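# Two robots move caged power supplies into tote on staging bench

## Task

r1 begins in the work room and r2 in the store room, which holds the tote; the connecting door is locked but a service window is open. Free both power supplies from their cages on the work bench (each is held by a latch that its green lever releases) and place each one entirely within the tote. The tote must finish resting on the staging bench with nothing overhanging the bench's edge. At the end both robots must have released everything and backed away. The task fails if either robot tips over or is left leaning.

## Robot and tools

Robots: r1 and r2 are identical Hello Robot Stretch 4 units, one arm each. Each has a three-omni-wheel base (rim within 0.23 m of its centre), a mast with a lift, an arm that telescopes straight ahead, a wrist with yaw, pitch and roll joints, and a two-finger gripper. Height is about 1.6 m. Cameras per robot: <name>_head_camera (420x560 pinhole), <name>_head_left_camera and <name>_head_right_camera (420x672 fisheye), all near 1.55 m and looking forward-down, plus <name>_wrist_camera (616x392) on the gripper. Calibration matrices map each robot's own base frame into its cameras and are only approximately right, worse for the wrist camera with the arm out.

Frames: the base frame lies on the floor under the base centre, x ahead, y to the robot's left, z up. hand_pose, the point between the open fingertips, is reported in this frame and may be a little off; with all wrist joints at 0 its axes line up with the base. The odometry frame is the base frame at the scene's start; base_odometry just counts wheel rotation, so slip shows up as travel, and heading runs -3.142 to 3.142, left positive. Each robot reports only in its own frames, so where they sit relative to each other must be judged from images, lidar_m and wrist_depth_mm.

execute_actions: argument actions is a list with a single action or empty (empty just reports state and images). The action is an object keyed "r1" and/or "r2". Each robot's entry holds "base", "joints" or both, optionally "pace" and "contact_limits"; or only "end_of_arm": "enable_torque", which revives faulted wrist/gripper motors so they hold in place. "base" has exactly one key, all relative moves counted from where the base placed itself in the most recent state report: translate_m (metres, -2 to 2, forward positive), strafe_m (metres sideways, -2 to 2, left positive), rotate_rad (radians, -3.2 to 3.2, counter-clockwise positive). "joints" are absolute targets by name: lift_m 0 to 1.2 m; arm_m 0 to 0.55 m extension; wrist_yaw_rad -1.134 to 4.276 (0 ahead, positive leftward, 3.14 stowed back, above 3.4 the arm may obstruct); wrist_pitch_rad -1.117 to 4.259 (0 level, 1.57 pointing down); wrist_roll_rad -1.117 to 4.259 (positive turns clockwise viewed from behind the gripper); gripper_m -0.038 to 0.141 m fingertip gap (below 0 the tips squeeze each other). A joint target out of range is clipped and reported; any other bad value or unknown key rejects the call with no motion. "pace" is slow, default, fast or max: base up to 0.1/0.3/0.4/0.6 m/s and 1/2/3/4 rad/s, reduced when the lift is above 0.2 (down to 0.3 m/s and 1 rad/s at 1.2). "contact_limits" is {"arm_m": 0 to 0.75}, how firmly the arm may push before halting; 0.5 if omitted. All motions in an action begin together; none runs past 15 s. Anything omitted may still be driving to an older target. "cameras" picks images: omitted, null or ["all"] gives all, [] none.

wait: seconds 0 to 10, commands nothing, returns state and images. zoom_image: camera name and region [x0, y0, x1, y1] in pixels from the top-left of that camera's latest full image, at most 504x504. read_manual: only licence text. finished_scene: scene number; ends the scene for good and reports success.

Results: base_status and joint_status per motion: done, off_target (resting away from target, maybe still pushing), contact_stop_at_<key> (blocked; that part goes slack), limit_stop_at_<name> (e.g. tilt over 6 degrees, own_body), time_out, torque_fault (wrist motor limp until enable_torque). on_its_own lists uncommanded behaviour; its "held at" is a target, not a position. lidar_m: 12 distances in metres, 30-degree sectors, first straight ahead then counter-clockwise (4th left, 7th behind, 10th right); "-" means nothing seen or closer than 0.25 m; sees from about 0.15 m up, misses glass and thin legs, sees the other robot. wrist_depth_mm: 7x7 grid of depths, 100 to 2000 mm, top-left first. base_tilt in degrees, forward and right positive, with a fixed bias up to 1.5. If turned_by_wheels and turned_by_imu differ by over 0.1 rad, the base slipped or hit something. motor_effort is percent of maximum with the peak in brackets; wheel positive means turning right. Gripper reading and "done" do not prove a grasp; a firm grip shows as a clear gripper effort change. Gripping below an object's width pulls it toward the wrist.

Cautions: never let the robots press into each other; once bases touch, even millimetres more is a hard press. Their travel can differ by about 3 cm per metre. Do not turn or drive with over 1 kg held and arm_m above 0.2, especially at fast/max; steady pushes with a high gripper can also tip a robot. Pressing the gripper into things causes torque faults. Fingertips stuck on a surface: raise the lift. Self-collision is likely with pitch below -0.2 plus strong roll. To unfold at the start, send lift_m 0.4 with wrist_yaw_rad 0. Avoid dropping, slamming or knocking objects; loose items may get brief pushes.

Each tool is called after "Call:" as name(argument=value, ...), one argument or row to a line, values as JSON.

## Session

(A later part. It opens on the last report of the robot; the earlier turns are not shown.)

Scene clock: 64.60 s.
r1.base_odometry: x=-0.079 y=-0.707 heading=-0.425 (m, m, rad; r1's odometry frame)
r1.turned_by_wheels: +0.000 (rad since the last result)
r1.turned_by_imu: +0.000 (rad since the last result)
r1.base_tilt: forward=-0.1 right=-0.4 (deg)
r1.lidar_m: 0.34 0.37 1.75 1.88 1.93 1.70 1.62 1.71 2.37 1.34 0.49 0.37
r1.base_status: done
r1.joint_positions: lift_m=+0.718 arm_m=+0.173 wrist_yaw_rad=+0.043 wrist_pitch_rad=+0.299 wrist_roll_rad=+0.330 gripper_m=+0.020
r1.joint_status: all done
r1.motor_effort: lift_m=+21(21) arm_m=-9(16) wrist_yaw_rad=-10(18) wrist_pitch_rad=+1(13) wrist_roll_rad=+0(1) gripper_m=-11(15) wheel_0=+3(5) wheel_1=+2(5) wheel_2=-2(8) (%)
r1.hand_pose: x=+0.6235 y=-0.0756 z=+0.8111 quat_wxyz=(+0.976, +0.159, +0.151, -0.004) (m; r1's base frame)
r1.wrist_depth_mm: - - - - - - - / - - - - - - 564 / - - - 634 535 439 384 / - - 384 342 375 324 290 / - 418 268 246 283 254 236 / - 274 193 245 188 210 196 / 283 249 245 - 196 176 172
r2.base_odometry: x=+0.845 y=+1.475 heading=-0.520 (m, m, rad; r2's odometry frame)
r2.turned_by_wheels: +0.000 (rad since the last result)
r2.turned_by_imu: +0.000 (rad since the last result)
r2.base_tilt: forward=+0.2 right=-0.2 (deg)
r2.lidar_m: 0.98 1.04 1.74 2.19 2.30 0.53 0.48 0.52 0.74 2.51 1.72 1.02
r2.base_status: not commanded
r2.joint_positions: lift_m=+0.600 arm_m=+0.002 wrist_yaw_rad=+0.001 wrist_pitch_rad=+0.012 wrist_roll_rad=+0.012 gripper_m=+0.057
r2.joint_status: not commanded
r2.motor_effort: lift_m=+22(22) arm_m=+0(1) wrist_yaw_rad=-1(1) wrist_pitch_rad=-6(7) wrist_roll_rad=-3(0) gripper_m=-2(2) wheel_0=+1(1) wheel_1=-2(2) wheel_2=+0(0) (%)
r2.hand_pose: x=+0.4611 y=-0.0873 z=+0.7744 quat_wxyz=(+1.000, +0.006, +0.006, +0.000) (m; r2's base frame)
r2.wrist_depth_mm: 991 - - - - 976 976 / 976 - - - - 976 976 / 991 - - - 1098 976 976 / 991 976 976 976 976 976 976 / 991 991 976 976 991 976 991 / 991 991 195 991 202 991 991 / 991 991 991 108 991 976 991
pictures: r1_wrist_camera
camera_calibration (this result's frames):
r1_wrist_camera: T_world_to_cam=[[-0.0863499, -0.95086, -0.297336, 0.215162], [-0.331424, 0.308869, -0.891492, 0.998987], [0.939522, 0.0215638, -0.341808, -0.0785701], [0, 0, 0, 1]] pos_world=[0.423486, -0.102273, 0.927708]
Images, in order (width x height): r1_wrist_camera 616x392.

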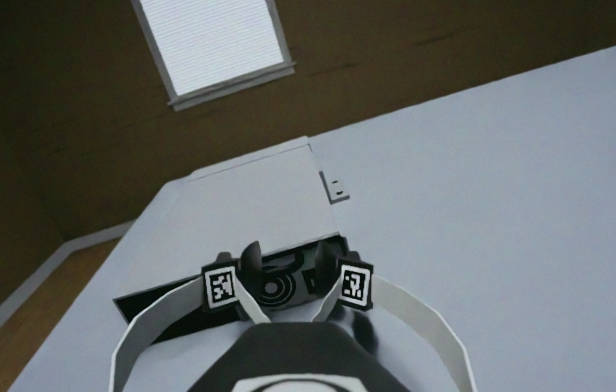

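Call:
execute_actions(
  actions=[
    {"r1":{"joints":{"arm_m":0.181,"gripper_m":0.04,"lift_m":0.715},"contact_limits":{"arm_m":0.3},"pace":"slow"}},
  ],
  cameras=["r1_wrist_camera"],
)

Call:
execute_actions(
  actions=[
    {"r1":{"joints":{"arm_m":0.186,"gripper_m":0.01},"contact_limits":{"arm_m":0.3},"pace":"slow"}},
  ],
  cameras=["r1_wrist_camera"],
)

Call:
zoom_image(
  camera="r1_wrist_camera",
  region=[180, 200, 410, 320],
)

Scene clock: 65.87 s.
r1.base_odometry: x=-0.079 y=-0.707 heading=-0.426 (m, m, rad; r1's odometry frame)
r1.turned_by_wheels: +0.000 (rad since the last result)
r1.turned_by_imu: +0.000 (rad since the last result)
r1.base_tilt: forward=-0.1 right=-0.4 (deg)
r1.lidar_m: 0.35 0.37 1.74 1.87 1.93 1.70 1.63 1.71 2.36 1.37 0.50 0.37
r1.base_status: not commanded
r1.joint_positions: lift_m=+0.715 arm_m=+0.178 wrist_yaw_rad=+0.035 wrist_pitch_rad=+0.299 wrist_roll_rad=+0.330 gripper_m=+0.040
r1.joint_status: all done
r1.motor_effort: lift_m=+15(19) arm_m=+16(14) wrist_yaw_rad=+13(12) wrist_pitch_rad=+2(8) wrist_roll_rad=-2(2) gripper_m=-1(11) wheel_0=+3(3) wheel_1=+2(2) wheel_2=-7(7) (%)
r1.contact_limits: arm_m 0.3
r1.hand_pose: x=+0.6276 y=-0.0777 z=+0.8086 quat_wxyz=(+0.976, +0.160, +0.150, -0.007) (m; r1's base frame)
r1.wrist_depth_mm: - - - - - - - / - - - - - 683 580 / - - - 654 525 439 382 / - - 379 357 370 319 289 / - 399 265 245 278 252 236 / - 254 233 236 196 208 194 / 279 248 241 - 193 174 -
r2.base_odometry: x=+0.845 y=+1.475 heading=-0.520 (m, m, rad; r2's odometry frame)
r2.turned_by_wheels: +0.000 (rad since the last result)
r2.turned_by_imu: +0.000 (rad since the last result)
r2.base_tilt: forward=+0.1 right=-0.2 (deg)
r2.lidar_m: 0.99 1.03 1.76 2.20 2.31 0.51 0.48 0.52 0.72 2.52 1.73 1.05
r2.base_status: not commanded
r2.joint_positions: lift_m=+0.600 arm_m=+0.002 wrist_yaw_rad=+0.001 wrist_pitch_rad=+0.012 wrist_roll_rad=+0.012 gripper_m=+0.057
r2.joint_status: not commanded
r2.motor_effort: lift_m=+22(22) arm_m=+0(0) wrist_yaw_rad=-1(2) wrist_pitch_rad=-6(7) wrist_roll_rad=-2(2) gripper_m=-3(3) wheel_0=+1(1) wheel_1=-2(2) wheel_2=+0(0) (%)
r2.hand_pose: x=+0.4611 y=-0.0873 z=+0.7744 quat_wxyz=(+1.000, +0.006, +0.006, +0.000) (m; r2's base frame)
r2.wrist_depth_mm: 976 - - - - 991 976 / 976 - - - - 976 976 / 991 - - - 1098 976 976 / 991 991 991 991 976 976 976 / 991 991 991 976 976 976 976 / 991 991 194 991 202 976 976 / 991 976 991 108 976 976 991
pictures: r1_wrist_camera
camera_calibration (this result's frames):
r1_wrist_camera: T_world_to_cam=[[-0.0934874, -0.950182, -0.297345, 0.217311], [-0.329018, 0.311358, -0.891517, 0.997455], [0.939685, 0.0144861, -0.341735, -0.083898], [0, 0, 0, 1]] pos_world=[0.427334, -0.102866, 0.925194]
Images, in order (width x height): r1_wrist_camera 616x392.

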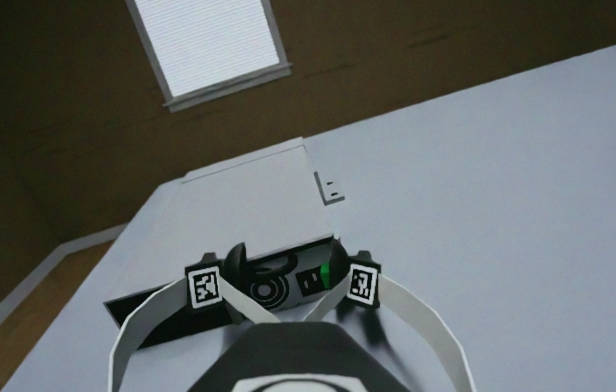

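Scene clock: 67.33 s.
r1.base_odometry: x=-0.079 y=-0.707 heading=-0.426 (m, m, rad; r1's odometry frame)
r1.turned_by_wheels: +0.000 (rad since the last result)
r1.turned_by_imu: +0.011 (rad since the last result)
r1.base_tilt: forward=+0.0 right=-0.3 (deg)
r1.lidar_m: 0.33 0.38 1.75 1.88 1.95 1.68 1.62 1.71 2.40 1.32 0.49 0.36
r1.base_status: not commanded
r1.joint_positions: lift_m=+0.715 arm_m=+0.184 wrist_yaw_rad=+0.031 wrist_pitch_rad=+0.300 wrist_roll_rad=+0.330 gripper_m=+0.010
r1.joint_status: all done
r1.on_its_own: wrist_yaw_rad is at rest, and its effort (+25) is outside its rest range (-13 to +13)
r1.motor_effort: lift_m=+15(15) arm_m=+13(21) wrist_yaw_rad=+25(39) wrist_pitch_rad=+1(5) wrist_roll_rad=-2(2) gripper_m=-17(18) wheel_0=+0(3) wheel_1=+2(5) wheel_2=-10(13) (%)
r1.contact_limits: arm_m 0.3
r1.hand_pose: x=+0.6327 y=-0.0789 z=+0.8085 quat_wxyz=(+0.976, +0.160, +0.150, -0.010) (m; r1's base frame)
r1.wrist_depth_mm: - - - - - - - / - - - - - - 569 / - - - 627 530 436 379 / - - 375 332 373 319 287 / - 410 263 242 278 252 235 / - 244 200 246 187 204 193 / 279 243 241 - 193 174 -
r2.base_odometry: x=+0.845 y=+1.475 heading=-0.520 (m, m, rad; r2's odometry frame)
r2.turned_by_wheels: +0.000 (rad since the last result)
r2.turned_by_imu: +0.000 (rad since the last result)
r2.base_tilt: forward=+0.1 right=-0.2 (deg)
r2.lidar_m: 1.00 1.04 1.78 2.21 2.30 0.50 0.48 0.52 0.72 2.53 1.69 1.02
r2.base_status: not commanded
r2.joint_positions: lift_m=+0.600 arm_m=+0.002 wrist_yaw_rad=+0.001 wrist_pitch_rad=+0.012 wrist_roll_rad=+0.012 gripper_m=+0.057
r2.joint_status: not commanded
r2.motor_effort: lift_m=+22(22) arm_m=+0(1) wrist_yaw_rad=-1(1) wrist_pitch_rad=-6(7) wrist_roll_rad=-2(2) gripper_m=-3(3) wheel_0=+1(1) wheel_1=-2(2) wheel_2=+0(1) (%)
r2.hand_pose: x=+0.4611 y=-0.0873 z=+0.7744 quat_wxyz=(+1.000, +0.006, +0.006, +0.000) (m; r2's base frame)
r2.wrist_depth_mm: 976 - - - - 991 976 / 991 - - - - 976 991 / 991 - - - 1098 976 976 / 991 991 991 976 976 976 976 / 991 976 991 991 976 976 976 / 976 976 194 991 202 991 976 / 991 976 991 108 991 991 976
pictures: r1_wrist_camera
camera_calibration (this result's frames):
r1_wrist_camera: T_world_to_cam=[[-0.0977442, -0.94975, -0.297355, 0.219345], [-0.328018, 0.312835, -0.891369, 0.99878], [0.939601, 0.0104119, -0.342113, -0.0887084], [0, 0, 0, 1]] pos_world=[0.432408, -0.103207, 0.925156]
Images, in order (width x height): r1_wrist_camera 616x392.

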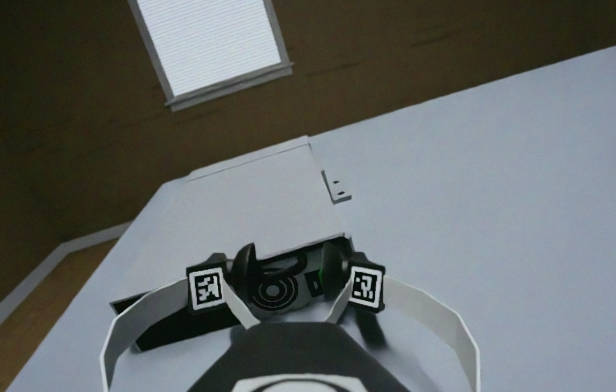

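Region (180, 200, 410, 320) of r1_wrist_camera's 616x392 image, scaled by 2.191; it fills the top 263 rows of this view, and the rest is white.

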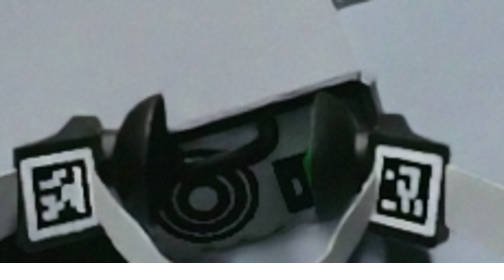

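Call:
execute_actions(
  actions=[
    {"r1":{"joints":{"arm_m":0.19,"gripper_m":-0.02},"contact_limits":{"arm_m":0.3},"pace":"slow"}},
  ],
  cameras=["r1_wrist_camera"],
)

Call:
zoom_image(
  camera="r1_wrist_camera",
  region=[180, 200, 410, 320],
)

Scene clock: 68.80 s.
r1.base_odometry: x=-0.079 y=-0.707 heading=-0.426 (m, m, rad; r1's odometry frame)
r1.turned_by_wheels: +0.000 (rad since the last result)
r1.turned_by_imu: +0.000 (rad since the last result)
r1.base_tilt: forward=+0.0 right=-0.4 (deg)
r1.lidar_m: 0.35 0.37 1.72 1.87 1.94 1.70 1.63 1.71 2.40 1.34 0.50 0.37
r1.base_status: not commanded
r1.joint_positions: lift_m=+0.715 arm_m=+0.188 wrist_yaw_rad=+0.032 wrist_pitch_rad=+0.300 wrist_roll_rad=+0.330 gripper_m=-0.019
r1.joint_status: all done
r1.on_its_own: wrist_yaw_rad is at rest, and its effort (+23) is outside its rest range (-13 to +13)
r1.motor_effort: lift_m=+15(16) arm_m=+12(18) wrist_yaw_rad=+23(28) wrist_pitch_rad=-2(3) wrist_roll_rad=-2(3) gripper_m=-26(23) wheel_0=-1(1) wheel_1=+1(2) wheel_2=-8(10) (%)
r1.contact_limits: arm_m 0.3
r1.hand_pose: x=+0.6370 y=-0.0786 z=+0.8083 quat_wxyz=(+0.976, +0.160, +0.150, -0.009) (m; r1's base frame)
r1.wrist_depth_mm: - - - - - - - / - - - - - - 574 / - - - 621 530 436 377 / - - 375 330 366 319 285 / - 402 260 236 281 251 233 / - 168 199 242 187 200 193 / 276 245 240 - 193 175 -
r2.base_odometry: x=+0.845 y=+1.475 heading=-0.520 (m, m, rad; r2's odometry frame)
r2.turned_by_wheels: +0.000 (rad since the last result)
r2.turned_by_imu: +0.000 (rad since the last result)
r2.base_tilt: forward=+0.2 right=-0.2 (deg)
r2.lidar_m: 0.99 1.05 1.77 2.21 2.30 0.50 0.46 0.52 0.73 2.51 1.72 1.03
r2.base_status: not commanded
r2.joint_positions: lift_m=+0.600 arm_m=+0.002 wrist_yaw_rad=+0.001 wrist_pitch_rad=+0.012 wrist_roll_rad=+0.012 gripper_m=+0.057
r2.joint_status: not commanded
r2.motor_effort: lift_m=+22(22) arm_m=-1(0) wrist_yaw_rad=-2(2) wrist_pitch_rad=-7(6) wrist_roll_rad=-1(2) gripper_m=-3(3) wheel_0=+1(1) wheel_1=-2(2) wheel_2=+0(0) (%)
r2.hand_pose: x=+0.4611 y=-0.0873 z=+0.7744 quat_wxyz=(+1.000, +0.006, +0.006, +0.000) (m; r2's base frame)
r2.wrist_depth_mm: 991 - - - - 976 976 / 976 - - - - 976 976 / 991 - - - 1098 976 976 / 991 991 991 991 976 976 976 / 991 991 991 976 976 976 976 / 991 991 195 991 202 976 976 / 991 991 991 108 991 976 976
pictures: r1_wrist_camera
camera_calibration (this result's frames):
r1_wrist_camera: T_world_to_cam=[[-0.0968844, -0.949856, -0.297301, 0.219383], [-0.328724, 0.312482, -0.891233, 1.00024], [0.939443, 0.0113834, -0.342515, -0.0923009], [0, 0, 0, 1]] pos_world=[0.436771, -0.103126, 0.925059]
Images, in order (width x height): r1_wrist_camera 616x392.

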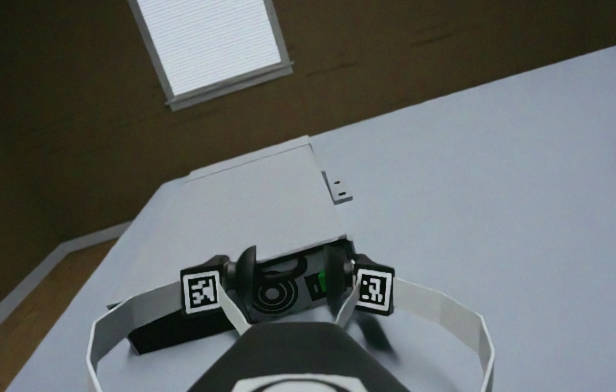

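Region (180, 200, 410, 320) of r1_wrist_camera's 616x392 image, scaled by 2.191; it fills the top 263 rows of this view, and the rest is white.

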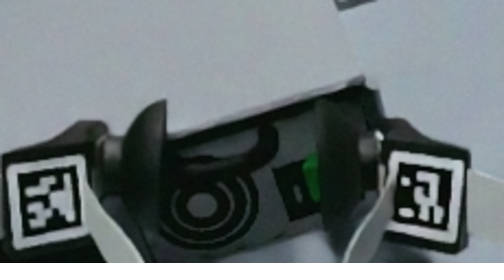

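Pads now toe in. Max squeeze, then pull.

Call:
execute_actions(
  actions=[
    {"r1":{"joints":{"arm_m":0.192,"gripper_m":-0.038,"wrist_yaw_rad":0.03},"contact_limits":{"arm_m":0.3},"pace":"slow"}},
  ],
  cameras=[],
)

Call:
execute_actions(
  actions=[
    {"r1":{"joints":{"arm_m":0.175},"pace":"slow"}},
  ],
  cameras=["r1_wrist_camera"],
)

Scene clock: 69.90 s.
r1.base_odometry: x=-0.079 y=-0.707 heading=-0.425 (m, m, rad; r1's odometry frame)
r1.turned_by_wheels: +0.001 (rad since the last result)
r1.turned_by_imu: +0.001 (rad since the last result)
r1.base_tilt: forward=-0.1 right=-0.4 (deg)
r1.lidar_m: 0.35 0.37 1.73 1.86 1.94 1.71 1.61 1.71 2.37 1.34 0.50 0.37
r1.base_status: not commanded
r1.joint_positions: lift_m=+0.715 arm_m=+0.190 wrist_yaw_rad=+0.030 wrist_pitch_rad=+0.300 wrist_roll_rad=+0.331 gripper_m=-0.037
r1.joint_status: all done
r1.motor_effort: lift_m=+16(16) arm_m=+11(10) wrist_yaw_rad=-2(19) wrist_pitch_rad=+0(2) wrist_roll_rad=-4(1) gripper_m=-27(28) wheel_0=+3(2) wheel_1=+2(2) wheel_2=-2(8) (%)
r1.contact_limits: arm_m 0.3
r1.hand_pose: x=+0.6391 y=-0.0792 z=+0.8084 quat_wxyz=(+0.976, +0.161, +0.150, -0.010) (m; r1's base frame)
r1.wrist_depth_mm: - - - - - - - / - - - - - - 569 / - - - 627 525 433 377 / - - 377 327 368 317 286 / - 424 262 233 277 250 232 / - 166 182 237 182 201 192 / 279 247 239 - 193 173 -
r2.base_odometry: x=+0.845 y=+1.475 heading=-0.520 (m, m, rad; r2's odometry frame)
r2.turned_by_wheels: +0.000 (rad since the last result)
r2.turned_by_imu: +0.000 (rad since the last result)
r2.base_tilt: forward=+0.2 right=-0.2 (deg)
r2.lidar_m: 0.98 1.05 1.77 2.20 2.29 0.50 0.47 0.52 0.73 2.53 1.72 1.04
r2.base_status: not commanded
r2.joint_positions: lift_m=+0.600 arm_m=+0.002 wrist_yaw_rad=+0.001 wrist_pitch_rad=+0.012 wrist_roll_rad=+0.012 gripper_m=+0.057
r2.joint_status: not commanded
r2.motor_effort: lift_m=+22(23) arm_m=-1(0) wrist_yaw_rad=-1(2) wrist_pitch_rad=-7(6) wrist_roll_rad=-3(1) gripper_m=-3(3) wheel_0=+1(1) wheel_1=-2(2) wheel_2=+0(0) (%)
r2.hand_pose: x=+0.4611 y=-0.0873 z=+0.7744 quat_wxyz=(+1.000, +0.006, +0.006, +0.000) (m; r2's base frame)
r2.wrist_depth_mm: 976 - - - - 976 976 / 991 - - - - 976 976 / 976 - - - 1098 976 976 / 991 976 976 976 976 976 976 / 991 991 976 991 976 991 991 / 991 991 195 991 202 976 991 / 991 991 976 108 991 976 976
pictures: none
No camera images: the call's "cameras" was empty. Leave "cameras" out to get every camera's image.

Scene clock: 71.00 s.
r1.base_odometry: x=-0.079 y=-0.707 heading=-0.426 (m, m, rad; r1's odometry frame)
r1.turned_by_wheels: -0.001 (rad since the last result)
r1.turned_by_imu: -0.001 (rad since the last result)
r1.base_tilt: forward=-0.1 right=-0.3 (deg)
r1.lidar_m: 0.33 0.36 1.74 1.88 1.95 1.68 1.63 1.70 2.38 1.34 0.51 0.34
r1.base_status: not commanded
r1.joint_positions: lift_m=+0.715 arm_m=+0.177 wrist_yaw_rad=+0.025 wrist_pitch_rad=+0.302 wrist_roll_rad=+0.330 gripper_m=-0.037
r1.joint_status: all done
r1.motor_effort: lift_m=+19(19) arm_m=-9(14) wrist_yaw_rad=+13(22) wrist_pitch_rad=-7(11) wrist_roll_rad=-2(3) gripper_m=-19(34) wheel_0=-2(3) wheel_1=+0(2) wheel_2=-3(6) (%)
r1.hand_pose: x=+0.6250 y=-0.0804 z=+0.8075 quat_wxyz=(+0.975, +0.161, +0.150, -0.012) (m; r1's base frame)
r1.wrist_depth_mm: - - - - - - - / - - - - - 661 559 / - - - 603 517 427 373 / - - 366 325 362 312 281 / - 389 263 239 277 247 230 / - 267 185 200 179 203 190 / 273 239 237 - 190 169 -
r2.base_odometry: x=+0.845 y=+1.475 heading=-0.520 (m, m, rad; r2's odometry frame)
r2.turned_by_wheels: +0.000 (rad since the last result)
r2.turned_by_imu: +0.000 (rad since the last result)
r2.base_tilt: forward=+0.1 right=-0.2 (deg)
r2.lidar_m: 0.98 1.05 1.80 2.19 2.29 0.51 0.48 0.50 0.76 2.52 1.72 1.02
r2.base_status: not commanded
r2.joint_positions: lift_m=+0.600 arm_m=+0.002 wrist_yaw_rad=+0.001 wrist_pitch_rad=+0.012 wrist_roll_rad=+0.012 gripper_m=+0.057
r2.joint_status: not commanded
r2.motor_effort: lift_m=+23(23) arm_m=+0(1) wrist_yaw_rad=-2(1) wrist_pitch_rad=-6(6) wrist_roll_rad=-1(2) gripper_m=-1(2) wheel_0=+1(1) wheel_1=-2(2) wheel_2=+0(0) (%)
r2.hand_pose: x=+0.4611 y=-0.0873 z=+0.7744 quat_wxyz=(+1.000, +0.006, +0.006, +0.000) (m; r2's base frame)
r2.wrist_depth_mm: 976 - - - - 976 991 / 976 - - - - 960 976 / 991 - - - 1098 991 976 / 991 991 991 991 976 976 976 / 991 976 991 991 991 976 991 / 976 976 195 976 202 976 976 / 1008 991 991 108 976 991 976
pictures: r1_wrist_camera
camera_calibration (this result's frames):
r1_wrist_camera: T_world_to_cam=[[-0.103592, -0.949121, -0.297385, 0.220623], [-0.328343, 0.314865, -0.890534, 0.995561], [0.938861, 0.00539169, -0.344255, -0.0799737], [0, 0, 0, 1]] pos_world=[0.424825, -0.103638, 0.92466]
Images, in order (width x height): r1_wrist_camera 616x392.

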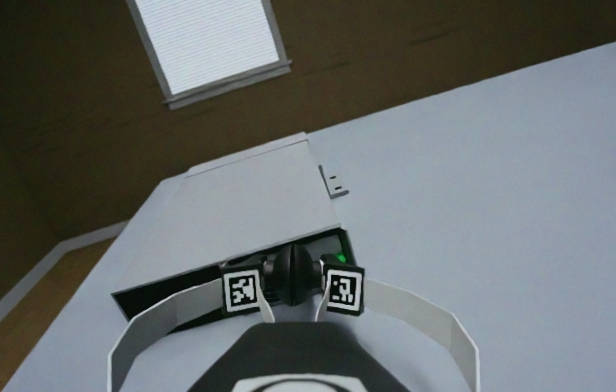

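Call:
execute_actions(
  actions=[
    {"r1":{"joints":{"arm_m":0.14}}},
  ],
  cameras=[],
)

Call:
execute_actions(
  actions=[
    {"r1":{"joints":{"arm_m":0.155,"wrist_yaw_rad":-0.066,"wrist_roll_rad":0.0,"lift_m":0.704,"gripper_m":0.014}}},
  ],
  cameras=["r1_wrist_camera"],
)

Call:
zoom_image(
  camera="r1_wrist_camera",
  region=[180, 200, 410, 320],
)

Scene clock: 72.43 s.
r1.base_odometry: x=-0.079 y=-0.707 heading=-0.426 (m, m, rad; r1's odometry frame)
r1.turned_by_wheels: +0.000 (rad since the last result)
r1.turned_by_imu: +0.000 (rad since the last result)
r1.base_tilt: forward=-0.1 right=-0.4 (deg)
r1.lidar_m: 0.35 0.38 1.73 1.87 1.96 1.69 1.62 1.72 2.39 1.33 0.49 0.38
r1.base_status: not commanded
r1.joint_positions: lift_m=+0.715 arm_m=+0.142 wrist_yaw_rad=+0.030 wrist_pitch_rad=+0.302 wrist_roll_rad=+0.330 gripper_m=-0.037
r1.joint_status: all done
r1.motor_effort: lift_m=+19(19) arm_m=-9(11) wrist_yaw_rad=-2(10) wrist_pitch_rad=-8(6) wrist_roll_rad=-2(2) gripper_m=-19(20) wheel_0=-1(2) wheel_1=+1(0) wheel_2=-1(3) (%)
r1.hand_pose: x=+0.5905 y=-0.0792 z=+0.8075 quat_wxyz=(+0.975, +0.160, +0.151, -0.010) (m; r1's base frame)
r1.wrist_depth_mm: - - - - - - - / - - - - - 668 559 / - - - 569 512 424 373 / - - 368 325 362 315 282 / - 397 286 267 278 248 229 / - 307 183 200 175 202 190 / 273 240 237 - 190 171 -
r2.base_odometry: x=+0.845 y=+1.475 heading=-0.520 (m, m, rad; r2's odometry frame)
r2.turned_by_wheels: +0.000 (rad since the last result)
r2.turned_by_imu: +0.000 (rad since the last result)
r2.base_tilt: forward=+0.1 right=-0.3 (deg)
r2.lidar_m: 0.98 1.05 1.79 2.19 2.32 0.49 0.47 0.52 0.76 2.50 1.70 1.04
r2.base_status: not commanded
r2.joint_positions: lift_m=+0.600 arm_m=+0.002 wrist_yaw_rad=+0.001 wrist_pitch_rad=+0.012 wrist_roll_rad=+0.012 gripper_m=+0.057
r2.joint_status: not commanded
r2.motor_effort: lift_m=+22(22) arm_m=-1(1) wrist_yaw_rad=-1(2) wrist_pitch_rad=-6(7) wrist_roll_rad=+0(2) gripper_m=-3(4) wheel_0=+1(1) wheel_1=-2(2) wheel_2=+0(0) (%)
r2.hand_pose: x=+0.4611 y=-0.0873 z=+0.7744 quat_wxyz=(+1.000, +0.006, +0.006, +0.000) (m; r2's base frame)
r2.wrist_depth_mm: 976 - - - - 976 976 / 976 - - - - 976 976 / 991 - - - 1098 976 976 / 991 976 991 991 976 991 976 / 991 991 976 991 991 991 976 / 991 991 195 991 202 976 991 / 991 976 991 108 991 976 976
pictures: none
No camera images: the call's "cameras" was empty. Leave "cameras" out to get every camera's image.

Scene clock: 73.67 s.
r1.base_odometry: x=-0.079 y=-0.707 heading=-0.426 (m, m, rad; r1's odometry frame)
r1.turned_by_wheels: +0.000 (rad since the last result)
r1.turned_by_imu: +0.000 (rad since the last result)
r1.base_tilt: forward=+0.0 right=-0.4 (deg)
r1.lidar_m: 0.34 0.37 1.74 1.88 1.94 1.69 1.61 1.71 2.40 1.34 0.47 0.37
r1.base_status: not commanded
r1.joint_positions: lift_m=+0.704 arm_m=+0.153 wrist_yaw_rad=-0.066 wrist_pitch_rad=+0.302 wrist_roll_rad=+0.000 gripper_m=+0.014
r1.joint_status: all done
r1.motor_effort: lift_m=+18(17) arm_m=+9(11) wrist_yaw_rad=-3(3) wrist_pitch_rad=-7(5) wrist_roll_rad=-1(6) gripper_m=-3(22) wheel_0=-1(1) wheel_1=+0(0) wheel_2=-1(1) (%)
r1.hand_pose: x=+0.5934 y=-0.1053 z=+0.7966 quat_wxyz=(+0.988, +0.005, +0.150, -0.032) (m; r1's base frame)
r1.wrist_depth_mm: - - - - - - - / - - - - - - - / - - 459 609 691 741 759 / 452 300 283 362 424 433 439 / 285 287 268 268 303 307 309 / 224 228 190 196 186 238 236 / 186 181 196 - 192 193 196
r2.base_odometry: x=+0.845 y=+1.475 heading=-0.520 (m, m, rad; r2's odometry frame)
r2.turned_by_wheels: +0.000 (rad since the last result)
r2.turned_by_imu: +0.000 (rad since the last result)
r2.base_tilt: forward=+0.1 right=-0.3 (deg)
r2.lidar_m: 0.96 1.06 1.78 2.18 2.29 0.49 0.47 0.50 0.72 2.53 1.71 1.05
r2.base_status: not commanded
r2.joint_positions: lift_m=+0.600 arm_m=+0.002 wrist_yaw_rad=+0.001 wrist_pitch_rad=+0.012 wrist_roll_rad=+0.012 gripper_m=+0.057
r2.joint_status: not commanded
r2.motor_effort: lift_m=+22(22) arm_m=+0(1) wrist_yaw_rad=-2(1) wrist_pitch_rad=-7(7) wrist_roll_rad=-1(1) gripper_m=-3(4) wheel_0=+1(0) wheel_1=-2(2) wheel_2=+0(0) (%)
r2.hand_pose: x=+0.4611 y=-0.0873 z=+0.7744 quat_wxyz=(+1.000, +0.006, +0.006, +0.000) (m; r2's base frame)
r2.wrist_depth_mm: 976 - - - - 976 976 / 976 - - - - 976 976 / 991 - - - 1098 976 976 / 976 976 976 991 976 976 976 / 991 976 991 991 976 976 991 / 991 991 195 991 202 976 976 / 1008 991 991 108 991 976 991
pictures: r1_wrist_camera
camera_calibration (this result's frames):
r1_wrist_camera: T_world_to_cam=[[-0.0968117, -0.995231, 0.0119688, -0.0648634], [-0.335565, 0.0213163, -0.941776, 0.997461], [0.937029, -0.0951913, -0.336028, -0.0699757], [0, 0, 0, 1]] pos_world=[0.394002, -0.0924773, 0.916648]
Images, in order (width x height): r1_wrist_camera 616x392.

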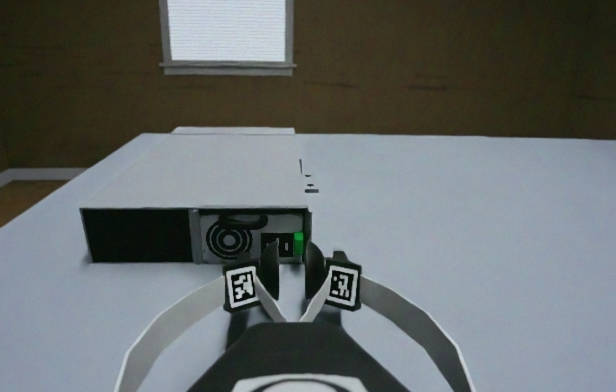

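Region (180, 200, 410, 320) of r1_wrist_camera's 616x392 image, scaled by 2.191; it fills the top 263 rows of this view, and the rest is white.

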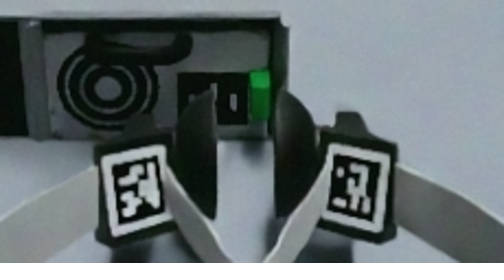

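Call:
execute_actions(
  actions=[
    {"r1":{"base":{"strafe_m":-0.002},"joints":{"arm_m":0.175},"contact_limits":{"arm_m":0.2},"pace":"slow"}},
  ],
  cameras=["r1_wrist_camera"],
)

Call:
zoom_image(
  camera="r1_wrist_camera",
  region=[180, 200, 410, 320],
)

Scene clock: 75.03 s.
r1.base_odometry: x=-0.080 y=-0.709 heading=-0.426 (m, m, rad; r1's odometry frame)
r1.turned_by_wheels: +0.000 (rad since the last result)
r1.turned_by_imu: +0.000 (rad since the last result)
r1.base_tilt: forward=+0.0 right=-0.3 (deg)
r1.lidar_m: 0.34 0.37 1.73 1.88 1.95 1.69 1.63 1.72 2.39 1.33 0.49 0.35
r1.base_status: done
r1.joint_positions: lift_m=+0.704 arm_m=+0.173 wrist_yaw_rad=-0.066 wrist_pitch_rad=+0.302 wrist_roll_rad=+0.000 gripper_m=+0.014
r1.joint_status: all done
r1.motor_effort: lift_m=+18(18) arm_m=+9(7) wrist_yaw_rad=-3(2) wrist_pitch_rad=-7(7) wrist_roll_rad=-2(3) gripper_m=-4(5) wheel_0=+1(6) wheel_1=+1(2) wheel_2=+0(1) (%)
r1.contact_limits: arm_m 0.2
r1.hand_pose: x=+0.6133 y=-0.1054 z=+0.7966 quat_wxyz=(+0.988, +0.005, +0.150, -0.033) (m; r1's base frame)
r1.wrist_depth_mm: - - - - - - - / - - - - - - - / - - 455 676 699 723 - / 433 279 285 362 421 433 442 / 271 289 247 250 304 306 307 / 224 227 190 196 186 237 236 / 186 181 196 - 191 192 196
r2.base_odometry: x=+0.845 y=+1.475 heading=-0.520 (m, m, rad; r2's odometry frame)
r2.turned_by_wheels: +0.000 (rad since the last result)
r2.turned_by_imu: +0.000 (rad since the last result)
r2.base_tilt: forward=+0.1 right=-0.2 (deg)
r2.lidar_m: 1.00 1.05 1.74 2.20 2.32 0.49 0.46 0.49 0.76 2.51 1.73 1.05
r2.base_status: not commanded
r2.joint_positions: lift_m=+0.600 arm_m=+0.002 wrist_yaw_rad=+0.001 wrist_pitch_rad=+0.012 wrist_roll_rad=+0.012 gripper_m=+0.057
r2.joint_status: not commanded
r2.motor_effort: lift_m=+22(22) arm_m=+0(1) wrist_yaw_rad=-2(1) wrist_pitch_rad=-7(6) wrist_roll_rad=-2(1) gripper_m=-1(3) wheel_0=+0(1) wheel_1=-2(2) wheel_2=+0(0) (%)
r2.hand_pose: x=+0.4611 y=-0.0873 z=+0.7744 quat_wxyz=(+1.000, +0.006, +0.006, +0.000) (m; r2's base frame)
r2.wrist_depth_mm: 991 - - - - 976 976 / 976 - - - - 976 976 / 976 - - - 1098 976 976 / 976 991 991 976 991 976 976 / 991 991 991 976 976 991 976 / 991 991 195 991 202 991 991 / 991 991 976 108 976 991 991
pictures: r1_wrist_camera
camera_calibration (this result's frames):
r1_wrist_camera: T_world_to_cam=[[-0.0969726, -0.995215, 0.0119725, -0.0628777], [-0.335561, 0.0213671, -0.941776, 1.00416], [0.937014, -0.095344, -0.336028, -0.0886853], [0, 0, 0, 1]] pos_world=[0.41396, -0.0924884, 0.916648]
Images, in order (width x height): r1_wrist_camera 616x392.

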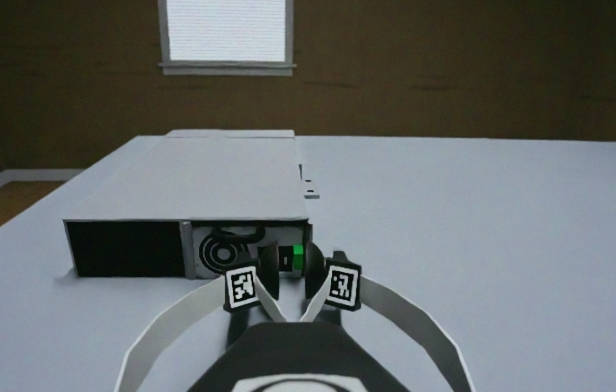

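Region (180, 200, 410, 320) of r1_wrist_camera's 616x392 image, scaled by 2.191; it fills the top 263 rows of this view, and the rest is white.

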